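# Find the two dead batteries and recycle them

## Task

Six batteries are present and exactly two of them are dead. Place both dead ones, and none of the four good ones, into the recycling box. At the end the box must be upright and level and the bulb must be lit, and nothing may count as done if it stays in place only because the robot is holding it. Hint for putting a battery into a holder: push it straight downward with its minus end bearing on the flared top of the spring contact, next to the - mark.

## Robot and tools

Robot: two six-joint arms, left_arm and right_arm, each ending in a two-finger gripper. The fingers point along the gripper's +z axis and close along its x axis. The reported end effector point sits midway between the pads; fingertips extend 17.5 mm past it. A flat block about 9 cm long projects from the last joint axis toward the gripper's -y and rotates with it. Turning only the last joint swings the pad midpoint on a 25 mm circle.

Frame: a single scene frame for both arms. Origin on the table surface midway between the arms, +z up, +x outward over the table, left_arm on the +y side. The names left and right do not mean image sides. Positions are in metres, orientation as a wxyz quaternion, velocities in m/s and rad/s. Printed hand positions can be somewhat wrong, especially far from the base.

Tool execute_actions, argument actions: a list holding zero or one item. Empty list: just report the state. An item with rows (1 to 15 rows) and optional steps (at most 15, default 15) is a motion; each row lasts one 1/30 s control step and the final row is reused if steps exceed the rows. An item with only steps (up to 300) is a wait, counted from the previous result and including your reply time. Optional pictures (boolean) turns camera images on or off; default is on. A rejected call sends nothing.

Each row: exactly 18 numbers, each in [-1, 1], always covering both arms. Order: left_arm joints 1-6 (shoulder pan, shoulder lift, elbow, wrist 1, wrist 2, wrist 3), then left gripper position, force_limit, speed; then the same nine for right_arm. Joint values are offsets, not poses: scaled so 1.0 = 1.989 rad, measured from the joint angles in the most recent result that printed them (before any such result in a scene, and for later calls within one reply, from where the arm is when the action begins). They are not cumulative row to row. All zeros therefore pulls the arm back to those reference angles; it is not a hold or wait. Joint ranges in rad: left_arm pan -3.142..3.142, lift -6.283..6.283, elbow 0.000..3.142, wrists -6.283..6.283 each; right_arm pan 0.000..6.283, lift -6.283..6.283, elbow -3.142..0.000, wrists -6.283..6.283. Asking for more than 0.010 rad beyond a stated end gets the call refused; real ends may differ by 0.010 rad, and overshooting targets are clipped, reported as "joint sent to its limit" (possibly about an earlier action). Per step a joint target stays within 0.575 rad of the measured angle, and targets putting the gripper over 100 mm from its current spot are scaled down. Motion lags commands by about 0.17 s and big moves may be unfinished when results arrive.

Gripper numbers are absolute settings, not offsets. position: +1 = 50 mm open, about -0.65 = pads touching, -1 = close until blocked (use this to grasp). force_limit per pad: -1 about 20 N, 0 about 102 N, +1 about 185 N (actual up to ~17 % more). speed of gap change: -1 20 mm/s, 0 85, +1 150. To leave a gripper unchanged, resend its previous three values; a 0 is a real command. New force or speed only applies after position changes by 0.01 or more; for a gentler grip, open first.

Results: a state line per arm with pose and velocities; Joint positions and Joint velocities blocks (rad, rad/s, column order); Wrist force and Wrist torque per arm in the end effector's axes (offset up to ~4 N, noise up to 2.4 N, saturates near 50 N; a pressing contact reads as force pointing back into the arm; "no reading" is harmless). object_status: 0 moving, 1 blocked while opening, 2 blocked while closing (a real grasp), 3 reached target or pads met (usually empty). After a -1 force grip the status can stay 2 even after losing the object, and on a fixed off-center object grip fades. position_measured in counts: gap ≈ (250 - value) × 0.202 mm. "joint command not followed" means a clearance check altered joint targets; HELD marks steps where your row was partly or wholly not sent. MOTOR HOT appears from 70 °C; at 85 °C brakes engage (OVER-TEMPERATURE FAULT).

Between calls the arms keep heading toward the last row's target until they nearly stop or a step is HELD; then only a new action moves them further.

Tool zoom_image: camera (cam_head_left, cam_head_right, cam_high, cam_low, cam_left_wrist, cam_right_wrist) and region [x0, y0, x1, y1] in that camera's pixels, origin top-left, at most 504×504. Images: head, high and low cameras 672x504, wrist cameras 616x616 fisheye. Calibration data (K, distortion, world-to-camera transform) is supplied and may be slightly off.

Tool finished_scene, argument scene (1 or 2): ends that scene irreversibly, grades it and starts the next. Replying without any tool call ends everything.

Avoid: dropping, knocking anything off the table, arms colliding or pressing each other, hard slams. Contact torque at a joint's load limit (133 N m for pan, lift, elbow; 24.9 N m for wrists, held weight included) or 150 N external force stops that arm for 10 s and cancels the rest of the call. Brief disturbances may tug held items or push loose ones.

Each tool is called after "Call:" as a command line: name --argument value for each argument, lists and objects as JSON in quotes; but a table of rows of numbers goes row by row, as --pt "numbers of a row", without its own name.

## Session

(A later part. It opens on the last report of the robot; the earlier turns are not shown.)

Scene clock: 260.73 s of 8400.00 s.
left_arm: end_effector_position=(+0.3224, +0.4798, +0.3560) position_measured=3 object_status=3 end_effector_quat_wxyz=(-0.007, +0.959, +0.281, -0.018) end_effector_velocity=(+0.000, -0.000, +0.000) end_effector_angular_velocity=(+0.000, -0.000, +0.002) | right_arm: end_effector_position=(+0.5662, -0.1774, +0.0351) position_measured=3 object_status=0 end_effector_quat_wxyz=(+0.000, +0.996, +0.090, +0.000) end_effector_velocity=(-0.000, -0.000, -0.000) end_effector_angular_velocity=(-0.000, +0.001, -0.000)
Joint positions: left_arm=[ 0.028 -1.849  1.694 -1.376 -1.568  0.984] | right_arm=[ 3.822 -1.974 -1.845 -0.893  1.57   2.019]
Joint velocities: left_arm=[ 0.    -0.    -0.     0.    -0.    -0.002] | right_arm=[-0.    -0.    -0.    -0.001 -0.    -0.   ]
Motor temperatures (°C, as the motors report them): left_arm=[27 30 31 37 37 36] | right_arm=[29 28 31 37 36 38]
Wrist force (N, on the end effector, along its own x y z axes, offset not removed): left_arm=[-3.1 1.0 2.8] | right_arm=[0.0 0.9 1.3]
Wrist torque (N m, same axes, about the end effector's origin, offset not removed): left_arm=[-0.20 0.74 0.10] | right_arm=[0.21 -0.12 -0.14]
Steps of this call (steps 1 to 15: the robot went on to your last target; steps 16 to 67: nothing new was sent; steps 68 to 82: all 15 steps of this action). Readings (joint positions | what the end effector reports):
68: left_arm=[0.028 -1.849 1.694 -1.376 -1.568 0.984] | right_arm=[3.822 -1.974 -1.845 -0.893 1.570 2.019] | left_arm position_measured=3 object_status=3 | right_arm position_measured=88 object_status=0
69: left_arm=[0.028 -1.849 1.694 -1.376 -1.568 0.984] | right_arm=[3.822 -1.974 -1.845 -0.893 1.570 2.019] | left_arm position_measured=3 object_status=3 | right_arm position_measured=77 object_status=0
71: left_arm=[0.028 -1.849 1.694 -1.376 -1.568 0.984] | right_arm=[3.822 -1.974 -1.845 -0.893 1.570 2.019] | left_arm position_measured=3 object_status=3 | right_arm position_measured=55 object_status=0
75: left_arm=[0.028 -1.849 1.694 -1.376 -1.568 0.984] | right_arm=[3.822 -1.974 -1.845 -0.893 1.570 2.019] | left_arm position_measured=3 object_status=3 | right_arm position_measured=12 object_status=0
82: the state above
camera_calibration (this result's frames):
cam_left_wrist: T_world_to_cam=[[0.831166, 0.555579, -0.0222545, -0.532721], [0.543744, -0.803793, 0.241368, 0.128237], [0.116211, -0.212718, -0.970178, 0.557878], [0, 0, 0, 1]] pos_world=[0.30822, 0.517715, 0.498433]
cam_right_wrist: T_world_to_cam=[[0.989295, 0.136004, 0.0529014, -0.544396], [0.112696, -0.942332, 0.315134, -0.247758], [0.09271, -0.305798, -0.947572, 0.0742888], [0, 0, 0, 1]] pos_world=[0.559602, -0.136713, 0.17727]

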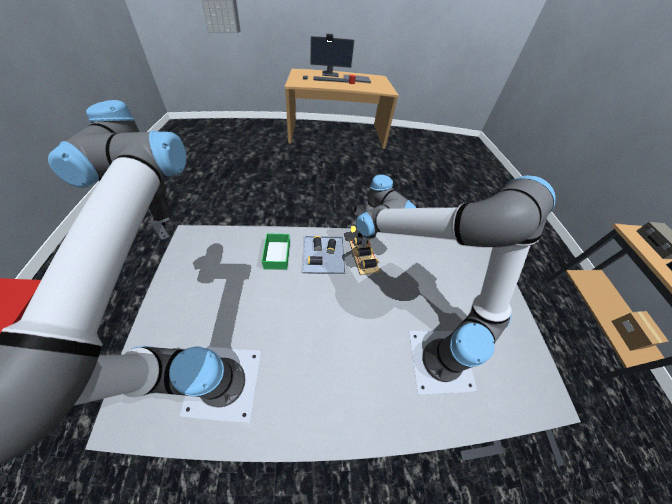

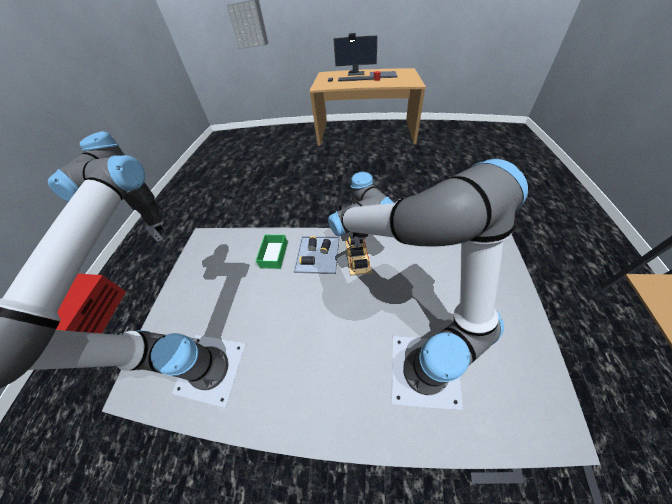

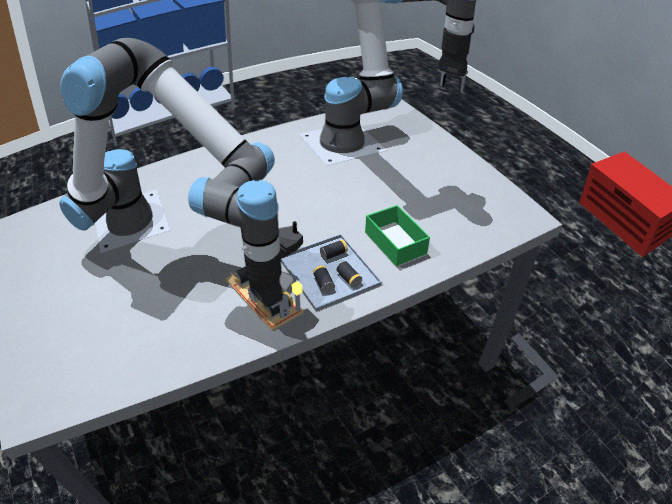

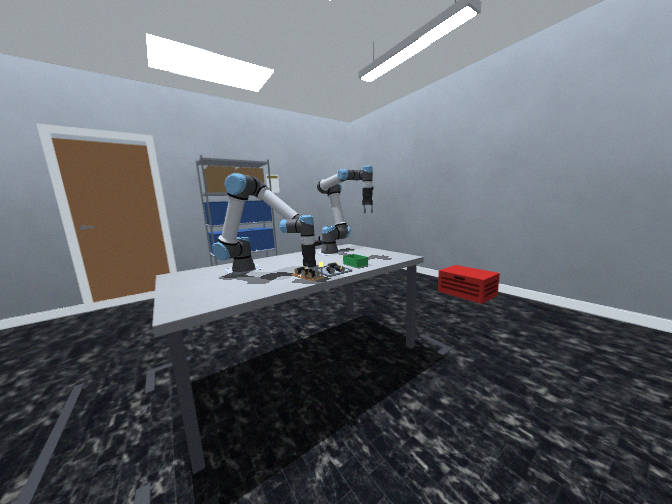

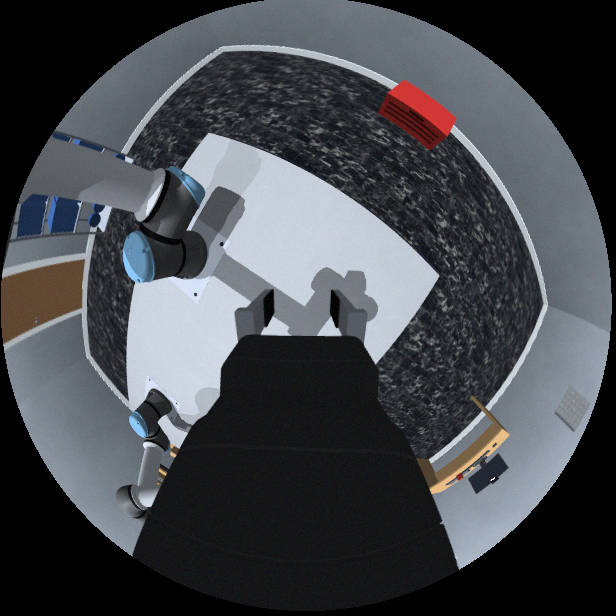

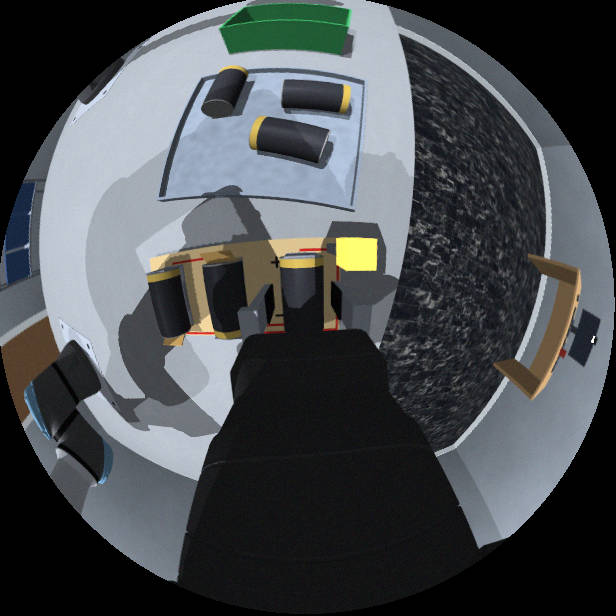

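Call:
execute_actions --actions '[{"rows":[[0,0,0,0,0,0,1,0,0,0,0,0,0,0,0,-1,-0.3,-0.3]],"steps":15}]' --pictures false

Call:
execute_actions --actions '[{"rows":[[0,0,0,0,0,0,1,0,0,0,0.008,0.006,-0.014,0,0,-1,-0.3,-0.3],[0,0,0,0,0,0,1,0,0,0,0.008,0.006,-0.014,0,0,-1,-0.3,-0.3],[0,0,0,0,0,0,1,0,0,0,0.008,0.006,-0.014,0,0,-1,-0.3,-0.3],[0,0,0,0,0,0,1,0,0,0,0.016,0.012,-0.028,0,0,-1,-0.3,-0.3],[0,0,0,0,0,0,1,0,0,0,0.016,0.012,-0.028,0,0,-1,-0.3,-0.3],[0,0,0,0,0,0,1,0,0,0,0.016,0.012,-0.028,0,0,-1,-0.3,-0.3],[0,0,0,0,0,0,1,0,0,0,0.03,0.024,-0.054,0,0,-1,-0.3,-0.3],[0,0,0,0,0,0,1,0,0,0,0.03,0.024,-0.054,0,0,-1,-0.3,-0.3],[0,0,0,0,0,0,1,0,0,0,0.044,0.036,-0.08,0,0,-1,-0.3,-0.3],[0,0,0,0,0,0,1,0,0,0,0.044,0.036,-0.08,0,0,-1,-0.3,-0.3],[0,0,0,0,0,0,1,0,0,0,0.063,0.056,-0.119,0,0,-1,-0.3,-0.3]],"steps":15}]' --pictures false

Call:
execute_actions --actions '[{"steps":25}]' --pictures false

Scene clock: 267.00 s of 8400.00 s.
left_arm: end_effector_position=(+0.3224, +0.4798, +0.3560) position_measured=3 object_status=3 end_effector_quat_wxyz=(-0.007, +0.959, +0.281, -0.018) end_effector_velocity=(+0.000, +0.000, -0.000) end_effector_angular_velocity=(-0.000, +0.000, -0.000) | right_arm: end_effector_position=(+0.5662, -0.1774, +0.0352) position_measured=92 object_status=2 end_effector_quat_wxyz=(+0.000, +0.996, +0.090, +0.000) end_effector_velocity=(+0.000, +0.000, +0.000) end_effector_angular_velocity=(+0.001, -0.001, +0.001)
Joint positions: left_arm=[ 0.028 -1.849  1.694 -1.376 -1.568  0.984] | right_arm=[ 3.822 -1.974 -1.845 -0.893  1.57   2.019]
Joint velocities: left_arm=[ 0.001  0.     0.    -0.     0.     0.001] | right_arm=[ 0.     0.    -0.     0.001  0.    -0.   ]
Motor temperatures (°C, as the motors report them): left_arm=[27 30 31 37 37 36] | right_arm=[29 28 31 37 36 38]
Wrist force (N, on the end effector, along its own x y z axes, offset not removed): left_arm=[-2.2 -2.1 -2.5] | right_arm=[-1.2 -0.2 0.6]
Wrist torque (N m, same axes, about the end effector's origin, offset not removed): left_arm=[-0.87 0.62 0.20] | right_arm=[-0.04 -0.19 -0.05]
Steps of this call (steps 1 to 15: the robot went on to your last target; steps 16 to 90: nothing new was sent; then 2.77 s passed at rest; steps 91 to 105: all 15 steps of this action). Readings (joint positions | what the end effector reports):
91: left_arm=[0.028 -1.849 1.694 -1.376 -1.568 0.984] | right_arm=[3.822 -1.974 -1.845 -0.893 1.570 2.019] | left_arm position_measured=3 object_status=3 | right_arm position_measured=7 object_status=0
92: left_arm=[0.028 -1.849 1.694 -1.376 -1.568 0.984] | right_arm=[3.822 -1.974 -1.845 -0.893 1.570 2.019] | left_arm position_measured=3 object_status=3 | right_arm position_measured=18 object_status=0
94: left_arm=[0.028 -1.849 1.694 -1.376 -1.568 0.984] | right_arm=[3.822 -1.974 -1.845 -0.893 1.570 2.019] | left_arm position_measured=3 object_status=3 | right_arm position_measured=40 object_status=0
98: left_arm=[0.028 -1.849 1.694 -1.376 -1.568 0.984] | right_arm=[3.822 -1.974 -1.845 -0.893 1.570 2.019] | left_arm position_measured=3 object_status=3 | right_arm position_measured=83 object_status=0
105: the state above

Scene clock: 267.50 s of 8400.00 s.
left_arm: end_effector_position=(+0.3224, +0.4798, +0.3560) position_measured=3 object_status=3 end_effector_quat_wxyz=(-0.007, +0.959, +0.281, -0.018) end_effector_velocity=(+0.000, +0.000, -0.000) end_effector_angular_velocity=(-0.000, +0.000, -0.000) | right_arm: end_effector_position=(+0.5672, -0.1766, +0.1104) position_measured=92 object_status=2 end_effector_quat_wxyz=(-0.001, +0.996, +0.090, +0.001) end_effector_velocity=(-0.012, -0.009, +0.179) end_effector_angular_velocity=(-0.012, +0.017, -0.000)
Joint positions: left_arm=[ 0.028 -1.849  1.694 -1.376 -1.568  0.984] | right_arm=[ 3.822 -1.875 -1.759 -1.075  1.57   2.019]
Joint velocities: left_arm=[ 0.001  0.001 -0.     0.     0.     0.001] | right_arm=[-0.     0.224  0.217 -0.462  0.     0.   ]
Motor temperatures (°C, as the motors report them): left_arm=[27 30 31 37 37 36] | right_arm=[29 28 31 37 36 38]
Wrist force (N, on the end effector, along its own x y z axes, offset not removed): left_arm=[-3.6 1.6 1.5] | right_arm=[1.6 -1.3 -0.7]
Wrist torque (N m, same axes, about the end effector's origin, offset not removed): left_arm=[-0.07 0.74 0.15] | right_arm=[-0.22 -0.48 -0.13]
Steps of this call (steps 1 to 15: all 15 steps of this action). Readings (joint positions | what the end effector reports):
1: left_arm=[0.028 -1.849 1.694 -1.376 -1.568 0.984] | right_arm=[3.822 -1.974 -1.845 -0.893 1.570 2.019] | left_arm position_measured=3 object_status=3 | right_arm position_measured=92 object_status=2
2: left_arm=[0.028 -1.849 1.694 -1.376 -1.568 0.984] | right_arm=[3.822 -1.972 -1.843 -0.897 1.570 2.019] | left_arm position_measured=3 object_status=3 | right_arm position_measured=92 object_status=2
4: left_arm=[0.028 -1.849 1.694 -1.376 -1.568 0.984] | right_arm=[3.822 -1.966 -1.839 -0.907 1.570 2.019] | left_arm position_measured=3 object_status=3 | right_arm position_measured=92 object_status=2
8: left_arm=[0.028 -1.849 1.694 -1.376 -1.568 0.984] | right_arm=[3.822 -1.948 -1.825 -0.939 1.570 2.019] | left_arm position_measured=3 object_status=3 | right_arm position_measured=92 object_status=2
15: the state above

Scene clock: 268.33 s of 8400.00 s.
left_arm: end_effector_position=(+0.3224, +0.4798, +0.3560) position_measured=3 object_status=3 end_effector_quat_wxyz=(-0.007, +0.959, +0.281, -0.018) end_effector_velocity=(-0.000, +0.000, +0.001) end_effector_angular_velocity=(-0.000, -0.001, -0.003) | right_arm: end_effector_position=(+0.5653, -0.1780, +0.1314) position_measured=92 object_status=2 end_effector_quat_wxyz=(+0.000, +0.996, +0.090, +0.000) end_effector_velocity=(+0.000, -0.001, +0.001) end_effector_angular_velocity=(+0.001, -0.001, -0.002)
Joint positions: left_arm=[ 0.028 -1.849  1.694 -1.376 -1.568  0.984] | right_arm=[ 3.822 -1.849 -1.733 -1.13   1.57   2.019]
Joint velocities: left_arm=[ 0.    -0.001 -0.001  0.    -0.     0.003] | right_arm=[-0.002  0.001  0.    -0.     0.     0.   ]
Motor temperatures (°C, as the motors report them): left_arm=[27 30 31 37 37 36] | right_arm=[29 28 31 37 36 38]
Wrist force (N, on the end effector, along its own x y z axes, offset not removed): left_arm=[-0.6 -1.2 0.9] | right_arm=[0.7 0.4 3.7]
Wrist torque (N m, same axes, about the end effector's origin, offset not removed): left_arm=[-0.38 0.29 0.10] | right_arm=[0.18 -0.28 -0.12]
Steps of this call (steps 1 to 25: the robot went on to your last target). Readings (joint positions | what the end effector reports):
1: left_arm=[0.028 -1.849 1.694 -1.376 -1.568 0.984] | right_arm=[3.822 -1.869 -1.752 -1.089 1.570 2.019] | left_arm position_measured=3 object_status=3 | right_arm position_measured=92 object_status=2
2: left_arm=[0.028 -1.849 1.694 -1.376 -1.568 0.984] | right_arm=[3.822 -1.864 -1.748 -1.099 1.570 2.019] | left_arm position_measured=3 object_status=3 | right_arm position_measured=92 object_status=2
4: left_arm=[0.028 -1.849 1.694 -1.376 -1.568 0.984] | right_arm=[3.822 -1.857 -1.741 -1.113 1.570 2.019] | left_arm position_measured=3 object_status=3 | right_arm position_measured=92 object_status=2
8: left_arm=[0.028 -1.849 1.694 -1.376 -1.568 0.984] | right_arm=[3.822 -1.851 -1.736 -1.124 1.570 2.019] | left_arm position_measured=3 object_status=3 | right_arm position_measured=92 object_status=2
25: the state above

Call:
execute_actions --actions '[{"rows":[[0,0,0,0,0,0,1,0,0,0.1564,0.0397,-0.0654,0.0256,0,0.2464,-1,-0.3,-0.3]],"steps":15}]' --pictures false

Call:
execute_actions --actions '[{"steps":30}]' --pictures false

Call:
execute_actions --actions '[{"rows":[[0,0,0,0,0,0,1,0,0,0,-0.02,-0.019,0.039,0,0,-1,-0.3,-0.3],[0,0,0,0,0,0,1,0,0,0,-0.02,-0.019,0.039,0,0,-1,-0.3,-0.3],[0,0,0,0,0,0,1,0,0,0,-0.02,-0.019,0.039,0,0,-1,-0.3,-0.3],[0,0,0,0,0,0,1,0,0,0,-0.045,-0.037,0.082,0,0,-1,-0.3,-0.3],[0,0,0,0,0,0,1,0,0,0,-0.045,-0.037,0.082,0,0,-1,-0.3,-0.3],[0,0,0,0,0,0,1,0,0,0,-0.045,-0.037,0.082,0,0,-1,-0.3,-0.3],[0,0,0,0,0,0,1,0,0,0,-0.045,-0.037,0.082,0,0,-1,-0.3,-0.3],[0,0,0,0,0,0,1,0,0,0,-0.069,-0.0544,0.1234,0,0,-1,-0.3,-0.3]],"steps":15}]' --pictures false

Call:
execute_actions --actions '[{"steps":20}]' --pictures false

Scene clock: 275.37 s of 8400.00 s.
left_arm: end_effector_position=(+0.3224, +0.4798, +0.3560) position_measured=3 object_status=3 end_effector_quat_wxyz=(-0.007, +0.959, +0.281, -0.018) end_effector_velocity=(+0.000, -0.000, -0.000) end_effector_angular_velocity=(+0.000, +0.001, -0.001) | right_arm: end_effector_position=(+0.4565, -0.0624, +0.1221) position_measured=92 object_status=2 end_effector_quat_wxyz=(-0.000, +1.000, +0.007, +0.000) end_effector_velocity=(-0.059, +0.049, -0.005) end_effector_angular_velocity=(+0.000, -0.000, -0.111)
Joint positions: left_arm=[ 0.028 -1.849  1.694 -1.376 -1.568  0.984] | right_arm=[ 4.116 -1.774 -1.857 -1.081  1.57   2.478]
Joint velocities: left_arm=[-0.001  0.001 -0.    -0.     0.     0.001] | right_arm=[ 0.149  0.033 -0.055  0.022 -0.     0.26 ]
Motor temperatures (°C, as the motors report them): left_arm=[27 30 31 37 37 36] | right_arm=[29 28 31 37 36 38]
Wrist force (N, on the end effector, along its own x y z axes, offset not removed): left_arm=[-1.2 -2.3 -0.3] | right_arm=[0.0 -1.3 3.8]
Wrist torque (N m, same axes, about the end effector's origin, offset not removed): left_arm=[-0.70 0.38 0.04] | right_arm=[-0.04 -0.24 -0.11]
Steps of this call (steps 1 to 15: the robot went on to your last target; steps 16 to 90: nothing new was sent; then 3.53 s passed at rest; steps 91 to 105: all 15 steps of this action). Readings (joint positions | what the end effector reports):
91: left_arm=[0.028 -1.849 1.694 -1.376 -1.568 0.984] | right_arm=[3.822 -1.848 -1.733 -1.130 1.570 2.019] | left_arm position_measured=3 object_status=3 | right_arm position_measured=92 object_status=2
92: left_arm=[0.028 -1.849 1.694 -1.376 -1.568 0.984] | right_arm=[3.828 -1.844 -1.739 -1.127 1.570 2.025] | left_arm position_measured=3 object_status=3 | right_arm position_measured=92 object_status=2
94: left_arm=[0.028 -1.849 1.694 -1.376 -1.568 0.984] | right_arm=[3.880 -1.827 -1.766 -1.116 1.570 2.085] | left_arm position_measured=3 object_status=3 | right_arm position_measured=92 object_status=2
98: left_arm=[0.028 -1.849 1.694 -1.376 -1.568 0.984] | right_arm=[4.008 -1.797 -1.816 -1.097 1.570 2.289] | left_arm position_measured=3 object_status=3 | right_arm position_measured=92 object_status=2
105: the state above

Scene clock: 276.37 s of 8400.00 s.
left_arm: end_effector_position=(+0.3224, +0.4798, +0.3560) position_measured=3 object_status=3 end_effector_quat_wxyz=(-0.007, +0.959, +0.281, -0.018) end_effector_velocity=(+0.000, +0.000, -0.000) end_effector_angular_velocity=(-0.000, +0.000, -0.001) | right_arm: end_effector_position=(+0.4496, -0.0567, +0.1214) position_measured=92 object_status=2 end_effector_quat_wxyz=(+0.000, +1.000, +0.000, +0.000) end_effector_velocity=(-0.001, +0.001, +0.000) end_effector_angular_velocity=(+0.001, -0.000, +0.002)
Joint positions: left_arm=[ 0.028 -1.849  1.694 -1.376 -1.568  0.984] | right_arm=[ 4.133 -1.77  -1.863 -1.079  1.57   2.509]
Joint velocities: left_arm=[ 0.001  0.001 -0.     0.     0.     0.002] | right_arm=[ 0.002  0.001 -0.     0.001  0.     0.   ]
Motor temperatures (°C, as the motors report them): left_arm=[27 30 31 37 37 36] | right_arm=[29 28 31 37 36 38]
Wrist force (N, on the end effector, along its own x y z axes, offset not removed): left_arm=[-1.7 -1.9 1.5] | right_arm=[-0.3 0.1 2.8]
Wrist torque (N m, same axes, about the end effector's origin, offset not removed): left_arm=[-0.55 0.34 0.21] | right_arm=[0.09 -0.14 -0.09]
Steps of this call (steps 1 to 30: the robot went on to your last target). Readings (joint positions | what the end effector reports):
1: left_arm=[0.028 -1.849 1.694 -1.376 -1.568 0.984] | right_arm=[4.120 -1.773 -1.858 -1.081 1.570 2.486] | left_arm position_measured=3 object_status=3 | right_arm position_measured=92 object_status=2
2: left_arm=[0.028 -1.849 1.694 -1.376 -1.568 0.984] | right_arm=[4.123 -1.772 -1.860 -1.080 1.570 2.492] | left_arm position_measured=3 object_status=3 | right_arm position_measured=92 object_status=2
4: left_arm=[0.028 -1.849 1.694 -1.376 -1.568 0.984] | right_arm=[4.128 -1.771 -1.861 -1.080 1.570 2.499] | left_arm position_measured=3 object_status=3 | right_arm position_measured=92 object_status=2
8: left_arm=[0.028 -1.849 1.694 -1.376 -1.568 0.984] | right_arm=[4.131 -1.770 -1.863 -1.079 1.570 2.506] | left_arm position_measured=3 object_status=3 | right_arm position_measured=92 object_status=2
30: the state above
All arms were judged still, so your last target was given up. Only a new action makes them travel on or press farther. Fingers that are still opening or closing keep moving.

Scene clock: 276.87 s of 8400.00 s.
left_arm: end_effector_position=(+0.3224, +0.4798, +0.3560) position_measured=3 object_status=3 end_effector_quat_wxyz=(-0.007, +0.959, +0.281, -0.018) end_effector_velocity=(-0.000, +0.000, +0.000) end_effector_angular_velocity=(-0.000, -0.000, -0.000) | right_arm: end_effector_position=(+0.4502, -0.0558, +0.0352) position_measured=92 object_status=2 end_effector_quat_wxyz=(+0.001, +1.000, +0.000, -0.000) end_effector_velocity=(-0.001, -0.001, -0.065) end_effector_angular_velocity=(+0.008, -0.006, +0.000)
Joint positions: left_arm=[ 0.028 -1.849  1.694 -1.376 -1.568  0.984] | right_arm=[ 4.133 -1.895 -1.963 -0.856  1.57   2.509]
Joint velocities: left_arm=[ 0.    -0.001  0.     0.     0.     0.001] | right_arm=[ 0.    -0.104 -0.074  0.188 -0.    -0.   ]
Motor temperatures (°C, as the motors report them): left_arm=[27 30 31 37 37 36] | right_arm=[29 28 31 37 36 38]
Wrist force (N, on the end effector, along its own x y z axes, offset not removed): left_arm=[-3.7 -1.8 0.6] | right_arm=[0.6 -0.5 4.9]
Wrist torque (N m, same axes, about the end effector's origin, offset not removed): left_arm=[-0.51 0.73 0.18] | right_arm=[0.06 -0.24 -0.11]
Steps of this call (steps 1 to 15: all 15 steps of this action). Readings (joint positions | what the end effector reports):
1: left_arm=[0.028 -1.849 1.694 -1.376 -1.568 0.984] | right_arm=[4.133 -1.770 -1.863 -1.079 1.570 2.509] | left_arm position_measured=3 object_status=3 | right_arm position_measured=92 object_status=2
2: left_arm=[0.028 -1.849 1.694 -1.376 -1.568 0.984] | right_arm=[4.133 -1.774 -1.867 -1.073 1.570 2.509] | left_arm position_measured=3 object_status=3 | right_arm position_measured=92 object_status=2
4: left_arm=[0.028 -1.849 1.694 -1.376 -1.568 0.984] | right_arm=[4.133 -1.788 -1.881 -1.046 1.570 2.509] | left_arm position_measured=3 object_status=3 | right_arm position_measured=92 object_status=2
8: left_arm=[0.028 -1.849 1.694 -1.376 -1.568 0.984] | right_arm=[4.133 -1.832 -1.916 -0.967 1.570 2.509] | left_arm position_measured=3 object_status=3 | right_arm position_measured=92 object_status=2
15: the state above

Scene clock: 277.53 s of 8400.00 s.
left_arm: end_effector_position=(+0.3224, +0.4798, +0.3560) position_measured=3 object_status=3 end_effector_quat_wxyz=(-0.007, +0.959, +0.281, -0.018) end_effector_velocity=(-0.000, +0.000, +0.000) end_effector_angular_velocity=(+0.000, -0.000, +0.002) | right_arm: end_effector_position=(+0.4501, -0.0560, +0.0276) position_measured=92 object_status=2 end_effector_quat_wxyz=(+0.000, +1.000, +0.000, +0.000) end_effector_velocity=(+0.000, -0.000, +0.000) end_effector_angular_velocity=(-0.000, -0.000, -0.000)
Joint positions: left_arm=[ 0.028 -1.849  1.694 -1.376 -1.568  0.984] | right_arm=[ 4.133 -1.907 -1.971 -0.834  1.57   2.509]
Joint velocities: left_arm=[ 0.    -0.    -0.     0.    -0.    -0.001] | right_arm=[-0.  0. -0. -0. -0. -0.]
Motor temperatures (°C, as the motors report them): left_arm=[27 30 31 37 37 36] | right_arm=[29 28 31 37 36 38]
Wrist force (N, on the end effector, along its own x y z axes, offset not removed): left_arm=[-1.0 -1.9 1.9] | right_arm=[-0.3 -0.7 3.3]
Wrist torque (N m, same axes, about the end effector's origin, offset not removed): left_arm=[-0.47 0.38 0.27] | right_arm=[-0.07 -0.07 -0.09]
Steps of this call (steps 1 to 20: the robot went on to your last target). Readings (joint positions | what the end effector reports):
1: left_arm=[0.028 -1.849 1.694 -1.376 -1.568 0.984] | right_arm=[4.133 -1.898 -1.965 -0.850 1.570 2.509] | left_arm position_measured=3 object_status=3 | right_arm position_measured=92 object_status=2
2: left_arm=[0.028 -1.849 1.694 -1.376 -1.568 0.984] | right_arm=[4.133 -1.900 -1.967 -0.846 1.570 2.509] | left_arm position_measured=3 object_status=3 | right_arm position_measured=92 object_status=2
4: left_arm=[0.028 -1.849 1.694 -1.376 -1.568 0.984] | right_arm=[4.133 -1.903 -1.969 -0.841 1.570 2.509] | left_arm position_measured=3 object_status=3 | right_arm position_measured=92 object_status=2
8: left_arm=[0.028 -1.849 1.694 -1.376 -1.568 0.984] | right_arm=[4.133 -1.906 -1.971 -0.836 1.570 2.509] | left_arm position_measured=3 object_status=3 | right_arm position_measured=92 object_status=2
20: the state above

Call:
execute_actions --actions '[{"rows":[[0,0,0,0,0,0,1,0,0,0,-0.0005,-0.0004,0.001,0,0,-1,-0.3,-0.3],[0,0,0,0,0,0,1,0,0,0,-0.0005,-0.0004,0.001,0,0,-1,-0.3,-0.3],[0,0,0,0,0,0,1,0,0,0,-0.0005,-0.0004,0.001,0,0,-1,-0.3,-0.3],[0,0,0,0,0,0,1,0,0,0,-0.0005,-0.0004,0.001,0,0,-1,-0.3,-0.3],[0,0,0,0,0,0,1,0,0,0,-0.0005,-0.0004,0.001,0,0,1,-0.3,-0.3]],"steps":15}]' --pictures false

Call:
execute_actions --actions '[{"rows":[[0,0,0,0,0,0,1,0,0,0,0.0493,0.0352,-0.085,0,0,1,-0.3,-0.3]],"steps":15}]' --pictures false

Call:
execute_actions --actions '[{"steps":12}]' --pictures false

Call:
execute_actions --actions '[{"rows":[[0,0,0,0,0,0,1,0,0,-0.0543,-0.1155,0.1639,-0.0481,0,-0.7676,1,-0.3,-0.3]],"steps":15}]' --pictures false

Call:
execute_actions --actions '[{"steps":45}]'

Scene clock: 284.53 s of 8400.00 s.
left_arm: end_effector_position=(+0.3224, +0.4798, +0.3560) position_measured=3 object_status=3 end_effector_quat_wxyz=(-0.007, +0.959, +0.281, -0.018) end_effector_velocity=(-0.000, +0.000, -0.000) end_effector_angular_velocity=(+0.000, +0.001, -0.000) | right_arm: end_effector_position=(+0.4501, -0.0560, +0.0270) position_measured=3 object_status=0 end_effector_quat_wxyz=(-0.000, +1.000, +0.000, +0.000) end_effector_velocity=(+0.001, -0.000, -0.000) end_effector_angular_velocity=(+0.002, -0.001, -0.001)
Joint positions: left_arm=[ 0.028 -1.849  1.694 -1.376 -1.568  0.984] | right_arm=[ 4.133 -1.908 -1.972 -0.832  1.57   2.509]
Joint velocities: left_arm=[ 0.     0.001  0.001 -0.     0.     0.   ] | right_arm=[-0.001 -0.001 -0.     0.003  0.     0.   ]
Motor temperatures (°C, as the motors report them): left_arm=[27 30 31 37 37 36] | right_arm=[29 28 31 37 36 38]
Wrist force (N, on the end effector, along its own x y z axes, offset not removed): left_arm=[-0.2 2.1 0.7] | right_arm=[0.1 0.1 2.0]
Wrist torque (N m, same axes, about the end effector's origin, offset not removed): left_arm=[0.08 0.36 0.12] | right_arm=[0.10 -0.10 -0.12]
Steps of this call (steps 1 to 15: the robot went on to your last target; steps 16 to 90: nothing new was sent; then 3.50 s passed at rest; steps 91 to 105: all 15 steps of this action). Readings (joint positions | what the end effector reports):
91: left_arm=[0.028 -1.849 1.694 -1.376 -1.568 0.984] | right_arm=[4.133 -1.907 -1.971 -0.834 1.570 2.509] | left_arm position_measured=3 object_status=3 | right_arm position_measured=92 object_status=2
92: left_arm=[0.028 -1.849 1.694 -1.376 -1.568 0.984] | right_arm=[4.133 -1.907 -1.972 -0.833 1.570 2.509] | left_arm position_measured=3 object_status=3 | right_arm position_measured=92 object_status=2
94: left_arm=[0.028 -1.849 1.694 -1.376 -1.568 0.984] | right_arm=[4.133 -1.907 -1.972 -0.833 1.570 2.509] | left_arm position_measured=3 object_status=3 | right_arm position_measured=92 object_status=2
98: left_arm=[0.028 -1.849 1.694 -1.376 -1.568 0.984] | right_arm=[4.133 -1.908 -1.972 -0.832 1.570 2.509] | left_arm position_measured=3 object_status=3 | right_arm position_measured=55 object_status=0
105: the state above

Scene clock: 285.03 s of 8400.00 s.
left_arm: end_effector_position=(+0.3224, +0.4798, +0.3560) position_measured=3 object_status=3 end_effector_quat_wxyz=(-0.007, +0.959, +0.281, -0.018) end_effector_velocity=(-0.000, +0.000, -0.000) end_effector_angular_velocity=(-0.000, +0.000, -0.000) | right_arm: end_effector_position=(+0.4502, -0.0558, +0.0893) position_measured=3 object_status=3 end_effector_quat_wxyz=(+0.000, +1.000, +0.000, +0.000) end_effector_velocity=(-0.001, -0.003, +0.014) end_effector_angular_velocity=(-0.004, +0.003, -0.001)
Joint positions: left_arm=[ 0.028 -1.849  1.694 -1.376 -1.568  0.984] | right_arm=[ 4.133 -1.812 -1.904 -0.996  1.57   2.509]
Joint velocities: left_arm=[ 0. -0.  0.  0. -0.  0.] | right_arm=[-0.002  0.022  0.015 -0.041 -0.    -0.   ]
Motor temperatures (°C, as the motors report them): left_arm=[27 30 31 37 37 36] | right_arm=[29 28 31 37 36 38]
Wrist force (N, on the end effector, along its own x y z axes, offset not removed): left_arm=[-2.1 -0.2 4.0] | right_arm=[-0.3 0.4 2.0]
Wrist torque (N m, same axes, about the end effector's origin, offset not removed): left_arm=[-0.21 0.54 0.14] | right_arm=[0.13 -0.13 -0.10]
Steps of this call (steps 1 to 15: all 15 steps of this action). Readings (joint positions | what the end effector reports):
1: left_arm=[0.028 -1.849 1.694 -1.376 -1.568 0.984] | right_arm=[4.133 -1.908 -1.972 -0.832 1.570 2.509] | left_arm position_measured=3 object_status=3 | right_arm position_measured=3 object_status=0
2: left_arm=[0.028 -1.849 1.694 -1.376 -1.568 0.984] | right_arm=[4.133 -1.902 -1.967 -0.838 1.570 2.509] | left_arm position_measured=3 object_status=3 | right_arm position_measured=3 object_status=0
4: left_arm=[0.028 -1.849 1.694 -1.376 -1.568 0.984] | right_arm=[4.133 -1.868 -1.942 -0.887 1.570 2.509] | left_arm position_measured=3 object_status=3 | right_arm position_measured=3 object_status=0
8: left_arm=[0.028 -1.849 1.694 -1.376 -1.568 0.984] | right_arm=[4.133 -1.829 -1.915 -0.964 1.570 2.509] | left_arm position_measured=3 object_status=3 | right_arm position_measured=3 object_status=3
15: the state above

Scene clock: 285.43 s of 8400.00 s.
left_arm: end_effector_position=(+0.3224, +0.4798, +0.3560) position_measured=3 object_status=3 end_effector_quat_wxyz=(-0.007, +0.959, +0.281, -0.018) end_effector_velocity=(+0.000, -0.000, -0.000) end_effector_angular_velocity=(-0.000, +0.000, -0.002) | right_arm: end_effector_position=(+0.4500, -0.0561, +0.0909) position_measured=3 object_status=3 end_effector_quat_wxyz=(+0.000, +1.000, +0.000, -0.000) end_effector_velocity=(-0.000, +0.000, -0.000) end_effector_angular_velocity=(-0.001, +0.000, +0.001)
Joint positions: left_arm=[ 0.028 -1.849  1.694 -1.376 -1.568  0.984] | right_arm=[ 4.133 -1.81  -1.902 -1.001  1.57   2.509]
Joint velocities: left_arm=[-0.001  0.     0.     0.     0.     0.002] | right_arm=[ 0.    -0.     0.    -0.001 -0.    -0.   ]
Motor temperatures (°C, as the motors report them): left_arm=[27 30 31 37 37 36] | right_arm=[29 28 31 37 36 38]
Wrist force (N, on the end effector, along its own x y z axes, offset not removed): left_arm=[-1.7 1.2 -1.1] | right_arm=[0.0 0.9 2.3]
Wrist torque (N m, same axes, about the end effector's origin, offset not removed): left_arm=[-0.06 0.38 0.19] | right_arm=[0.28 -0.17 -0.09]
Steps of this call (steps 1 to 12: the robot went on to your last target). Readings (joint positions | what the end effector reports):
1: left_arm=[0.028 -1.849 1.694 -1.376 -1.568 0.984] | right_arm=[4.133 -1.812 -1.904 -0.997 1.570 2.509] | left_arm position_measured=3 object_status=3 | right_arm position_measured=3 object_status=3
2: left_arm=[0.028 -1.849 1.694 -1.376 -1.568 0.984] | right_arm=[4.133 -1.811 -1.903 -0.998 1.570 2.509] | left_arm position_measured=3 object_status=3 | right_arm position_measured=3 object_status=3
4: left_arm=[0.028 -1.849 1.694 -1.376 -1.568 0.984] | right_arm=[4.133 -1.811 -1.903 -0.999 1.570 2.509] | left_arm position_measured=3 object_status=3 | right_arm position_measured=3 object_status=3
8: left_arm=[0.028 -1.849 1.694 -1.376 -1.568 0.984] | right_arm=[4.133 -1.810 -1.902 -1.000 1.570 2.509] | left_arm position_measured=3 object_status=3 | right_arm position_measured=3 object_status=3
12: the state above

Scene clock: 285.93 s of 8400.00 s.
left_arm: end_effector_position=(+0.3224, +0.4798, +0.3560) position_measured=3 object_status=3 end_effector_quat_wxyz=(-0.007, +0.959, +0.281, -0.018) end_effector_velocity=(+0.000, -0.000, +0.000) end_effector_angular_velocity=(-0.000, -0.000, -0.001) | right_arm: end_effector_position=(+0.5372, -0.0317, +0.0895) position_measured=3 object_status=3 end_effector_quat_wxyz=(+0.001, +0.915, +0.403, -0.001) end_effector_velocity=(-0.009, -0.033, +0.004) end_effector_angular_velocity=(+0.018, -0.009, +2.557)
Joint positions: left_arm=[ 0.028 -1.849  1.694 -1.376 -1.568  0.984] | right_arm=[ 4.028 -2.032 -1.588 -1.094  1.57   1.574]
Joint velocities: left_arm=[-0.001  0.    -0.    -0.     0.     0.   ] | right_arm=[-0.025 -0.063  0.103 -0.02  -0.    -2.582]
Motor temperatures (°C, as the motors report them): left_arm=[27 30 31 37 37 36] | right_arm=[29 28 31 37 36 38]
Wrist force (N, on the end effector, along its own x y z axes, offset not removed): left_arm=[-0.7 1.4 -2.6] | right_arm=[0.6 -0.6 2.7]
Wrist torque (N m, same axes, about the end effector's origin, offset not removed): left_arm=[-0.11 0.22 0.13] | right_arm=[0.03 -0.25 -0.09]
Steps of this call (steps 1 to 15: all 15 steps of this action). Readings (joint positions | what the end effector reports):
1: left_arm=[0.028 -1.849 1.694 -1.376 -1.568 0.984] | right_arm=[4.133 -1.810 -1.902 -1.001 1.570 2.509] | left_arm position_measured=3 object_status=3 | right_arm position_measured=3 object_status=3
2: left_arm=[0.028 -1.849 1.694 -1.376 -1.568 0.984] | right_arm=[4.127 -1.816 -1.896 -1.007 1.570 2.503] | left_arm position_measured=3 object_status=3 | right_arm position_measured=3 object_status=3
4: left_arm=[0.028 -1.849 1.694 -1.376 -1.568 0.984] | right_arm=[4.091 -1.873 -1.836 -1.039 1.570 2.443] | left_arm position_measured=3 object_status=3 | right_arm position_measured=3 object_status=3
8: left_arm=[0.028 -1.849 1.694 -1.376 -1.568 0.984] | right_arm=[4.046 -1.985 -1.666 -1.078 1.570 2.179] | left_arm position_measured=3 object_status=3 | right_arm position_measured=3 object_status=3
15: the state above

Scene clock: 287.43 s of 8400.00 s.
left_arm: end_effector_position=(+0.3224, +0.4798, +0.3560) position_measured=3 object_status=3 end_effector_quat_wxyz=(-0.007, +0.959, +0.281, -0.018) end_effector_velocity=(-0.000, +0.000, +0.000) end_effector_angular_velocity=(+0.000, -0.001, +0.001) | right_arm: end_effector_position=(+0.5349, -0.0432, +0.0899) position_measured=3 object_status=3 end_effector_quat_wxyz=(+0.000, +0.759, +0.652, +0.000) end_effector_velocity=(+0.000, +0.000, +0.000) end_effector_angular_velocity=(+0.001, -0.002, +0.000)
Joint positions: left_arm=[ 0.028 -1.849  1.694 -1.376 -1.568  0.984] | right_arm=[ 4.025 -2.04  -1.576 -1.096  1.57   0.983]
Joint velocities: left_arm=[ 0.    -0.     0.    -0.001  0.    -0.001] | right_arm=[ 0.     0.     0.     0.002 -0.    -0.   ]
Motor temperatures (°C, as the motors report them): left_arm=[27 30 31 37 37 36] | right_arm=[29 28 31 37 36 38]
Wrist force (N, on the end effector, along its own x y z axes, offset not removed): left_arm=[0.4 0.0 0.9] | right_arm=[-1.3 0.3 0.6]
Wrist torque (N m, same axes, about the end effector's origin, offset not removed): left_arm=[-0.04 -0.10 0.08] | right_arm=[0.09 0.11 -0.14]
Steps of this call (steps 1 to 45: the robot went on to your last target). Readings (joint positions | what the end effector reports):
1: left_arm=[0.028 -1.849 1.694 -1.376 -1.568 0.984] | right_arm=[4.027 -2.034 -1.585 -1.094 1.570 1.486] | left_arm position_measured=3 object_status=3 | right_arm position_measured=3 object_status=3
2: left_arm=[0.028 -1.849 1.694 -1.376 -1.568 0.984] | right_arm=[4.027 -2.035 -1.583 -1.095 1.570 1.398] | left_arm position_measured=3 object_status=3 | right_arm position_measured=3 object_status=3
4: left_arm=[0.028 -1.849 1.694 -1.376 -1.568 0.984] | right_arm=[4.026 -2.037 -1.580 -1.096 1.570 1.236] | left_arm position_measured=3 object_status=3 | right_arm position_measured=3 object_status=3
8: left_arm=[0.028 -1.849 1.694 -1.376 -1.568 0.984] | right_arm=[4.025 -2.039 -1.578 -1.096 1.570 1.063] | left_arm position_measured=3 object_status=3 | right_arm position_measured=3 object_status=3
45: the state above
All arms were judged still, so your last target was given up. Only a new action makes them travel on or press farther. Fingers that are still opening or closing keep moving.
camera_calibration (this result's frames):
cam_left_wrist: T_world_to_cam=[[0.831166, 0.555579, -0.0222546, -0.532721], [0.543744, -0.803793, 0.241368, 0.128237], [0.116211, -0.212718, -0.970178, 0.557878], [0, 0, 0, 1]] pos_world=[0.30822, 0.517715, 0.498433]
cam_right_wrist: T_world_to_cam=[[0.193152, 0.979776, 0.0522622, -0.0722474], [0.927729, -0.199712, 0.315332, -0.538932], [0.319392, -0.0124218, -0.947541, 0.0615339], [0, 0, 0, 1]] pos_world=[0.494284, -0.0360804, 0.232024]

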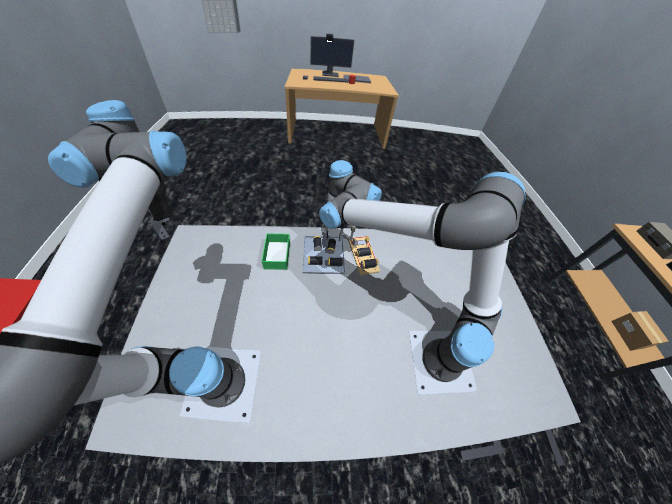

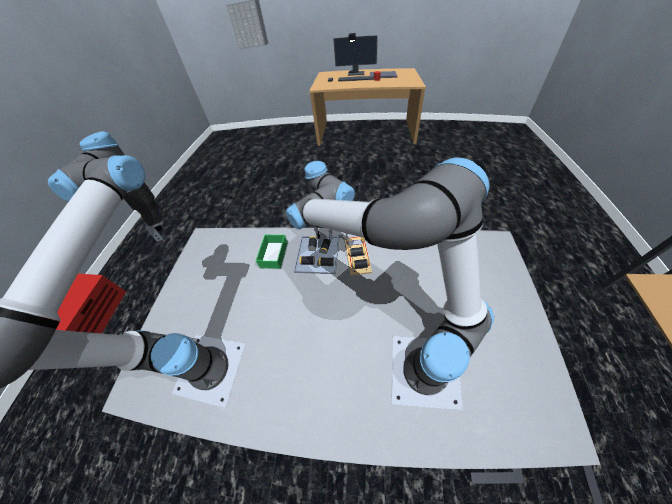

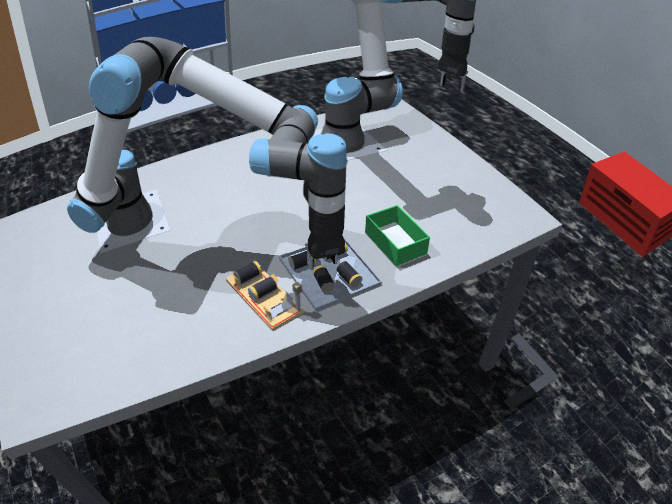

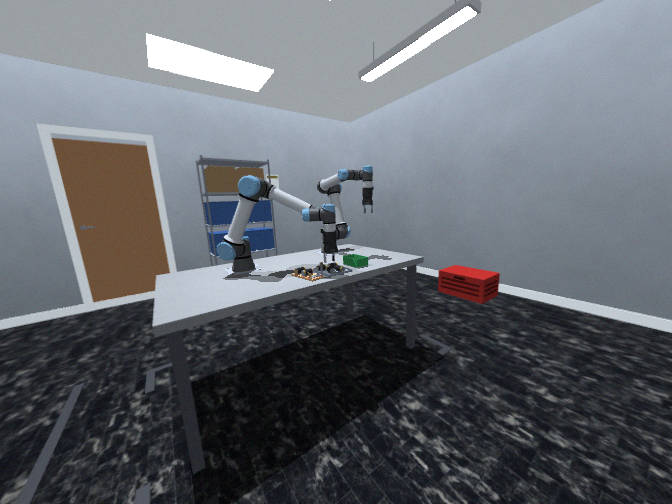

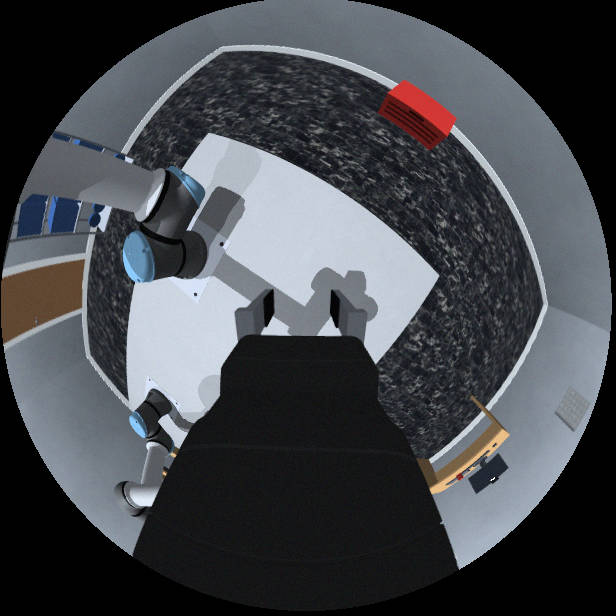

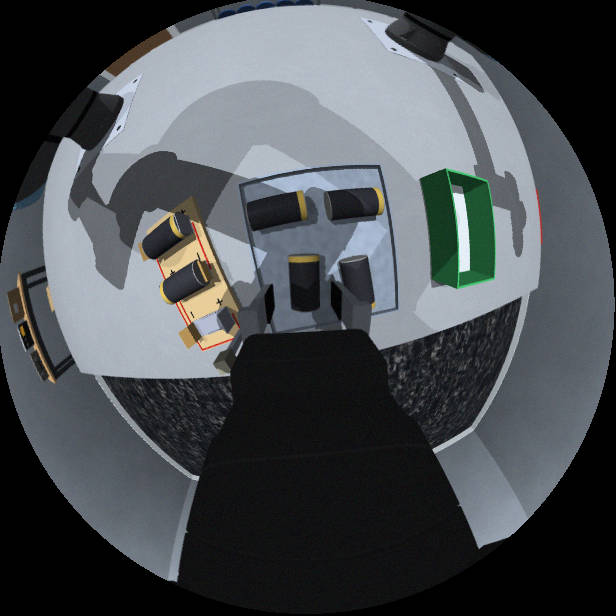

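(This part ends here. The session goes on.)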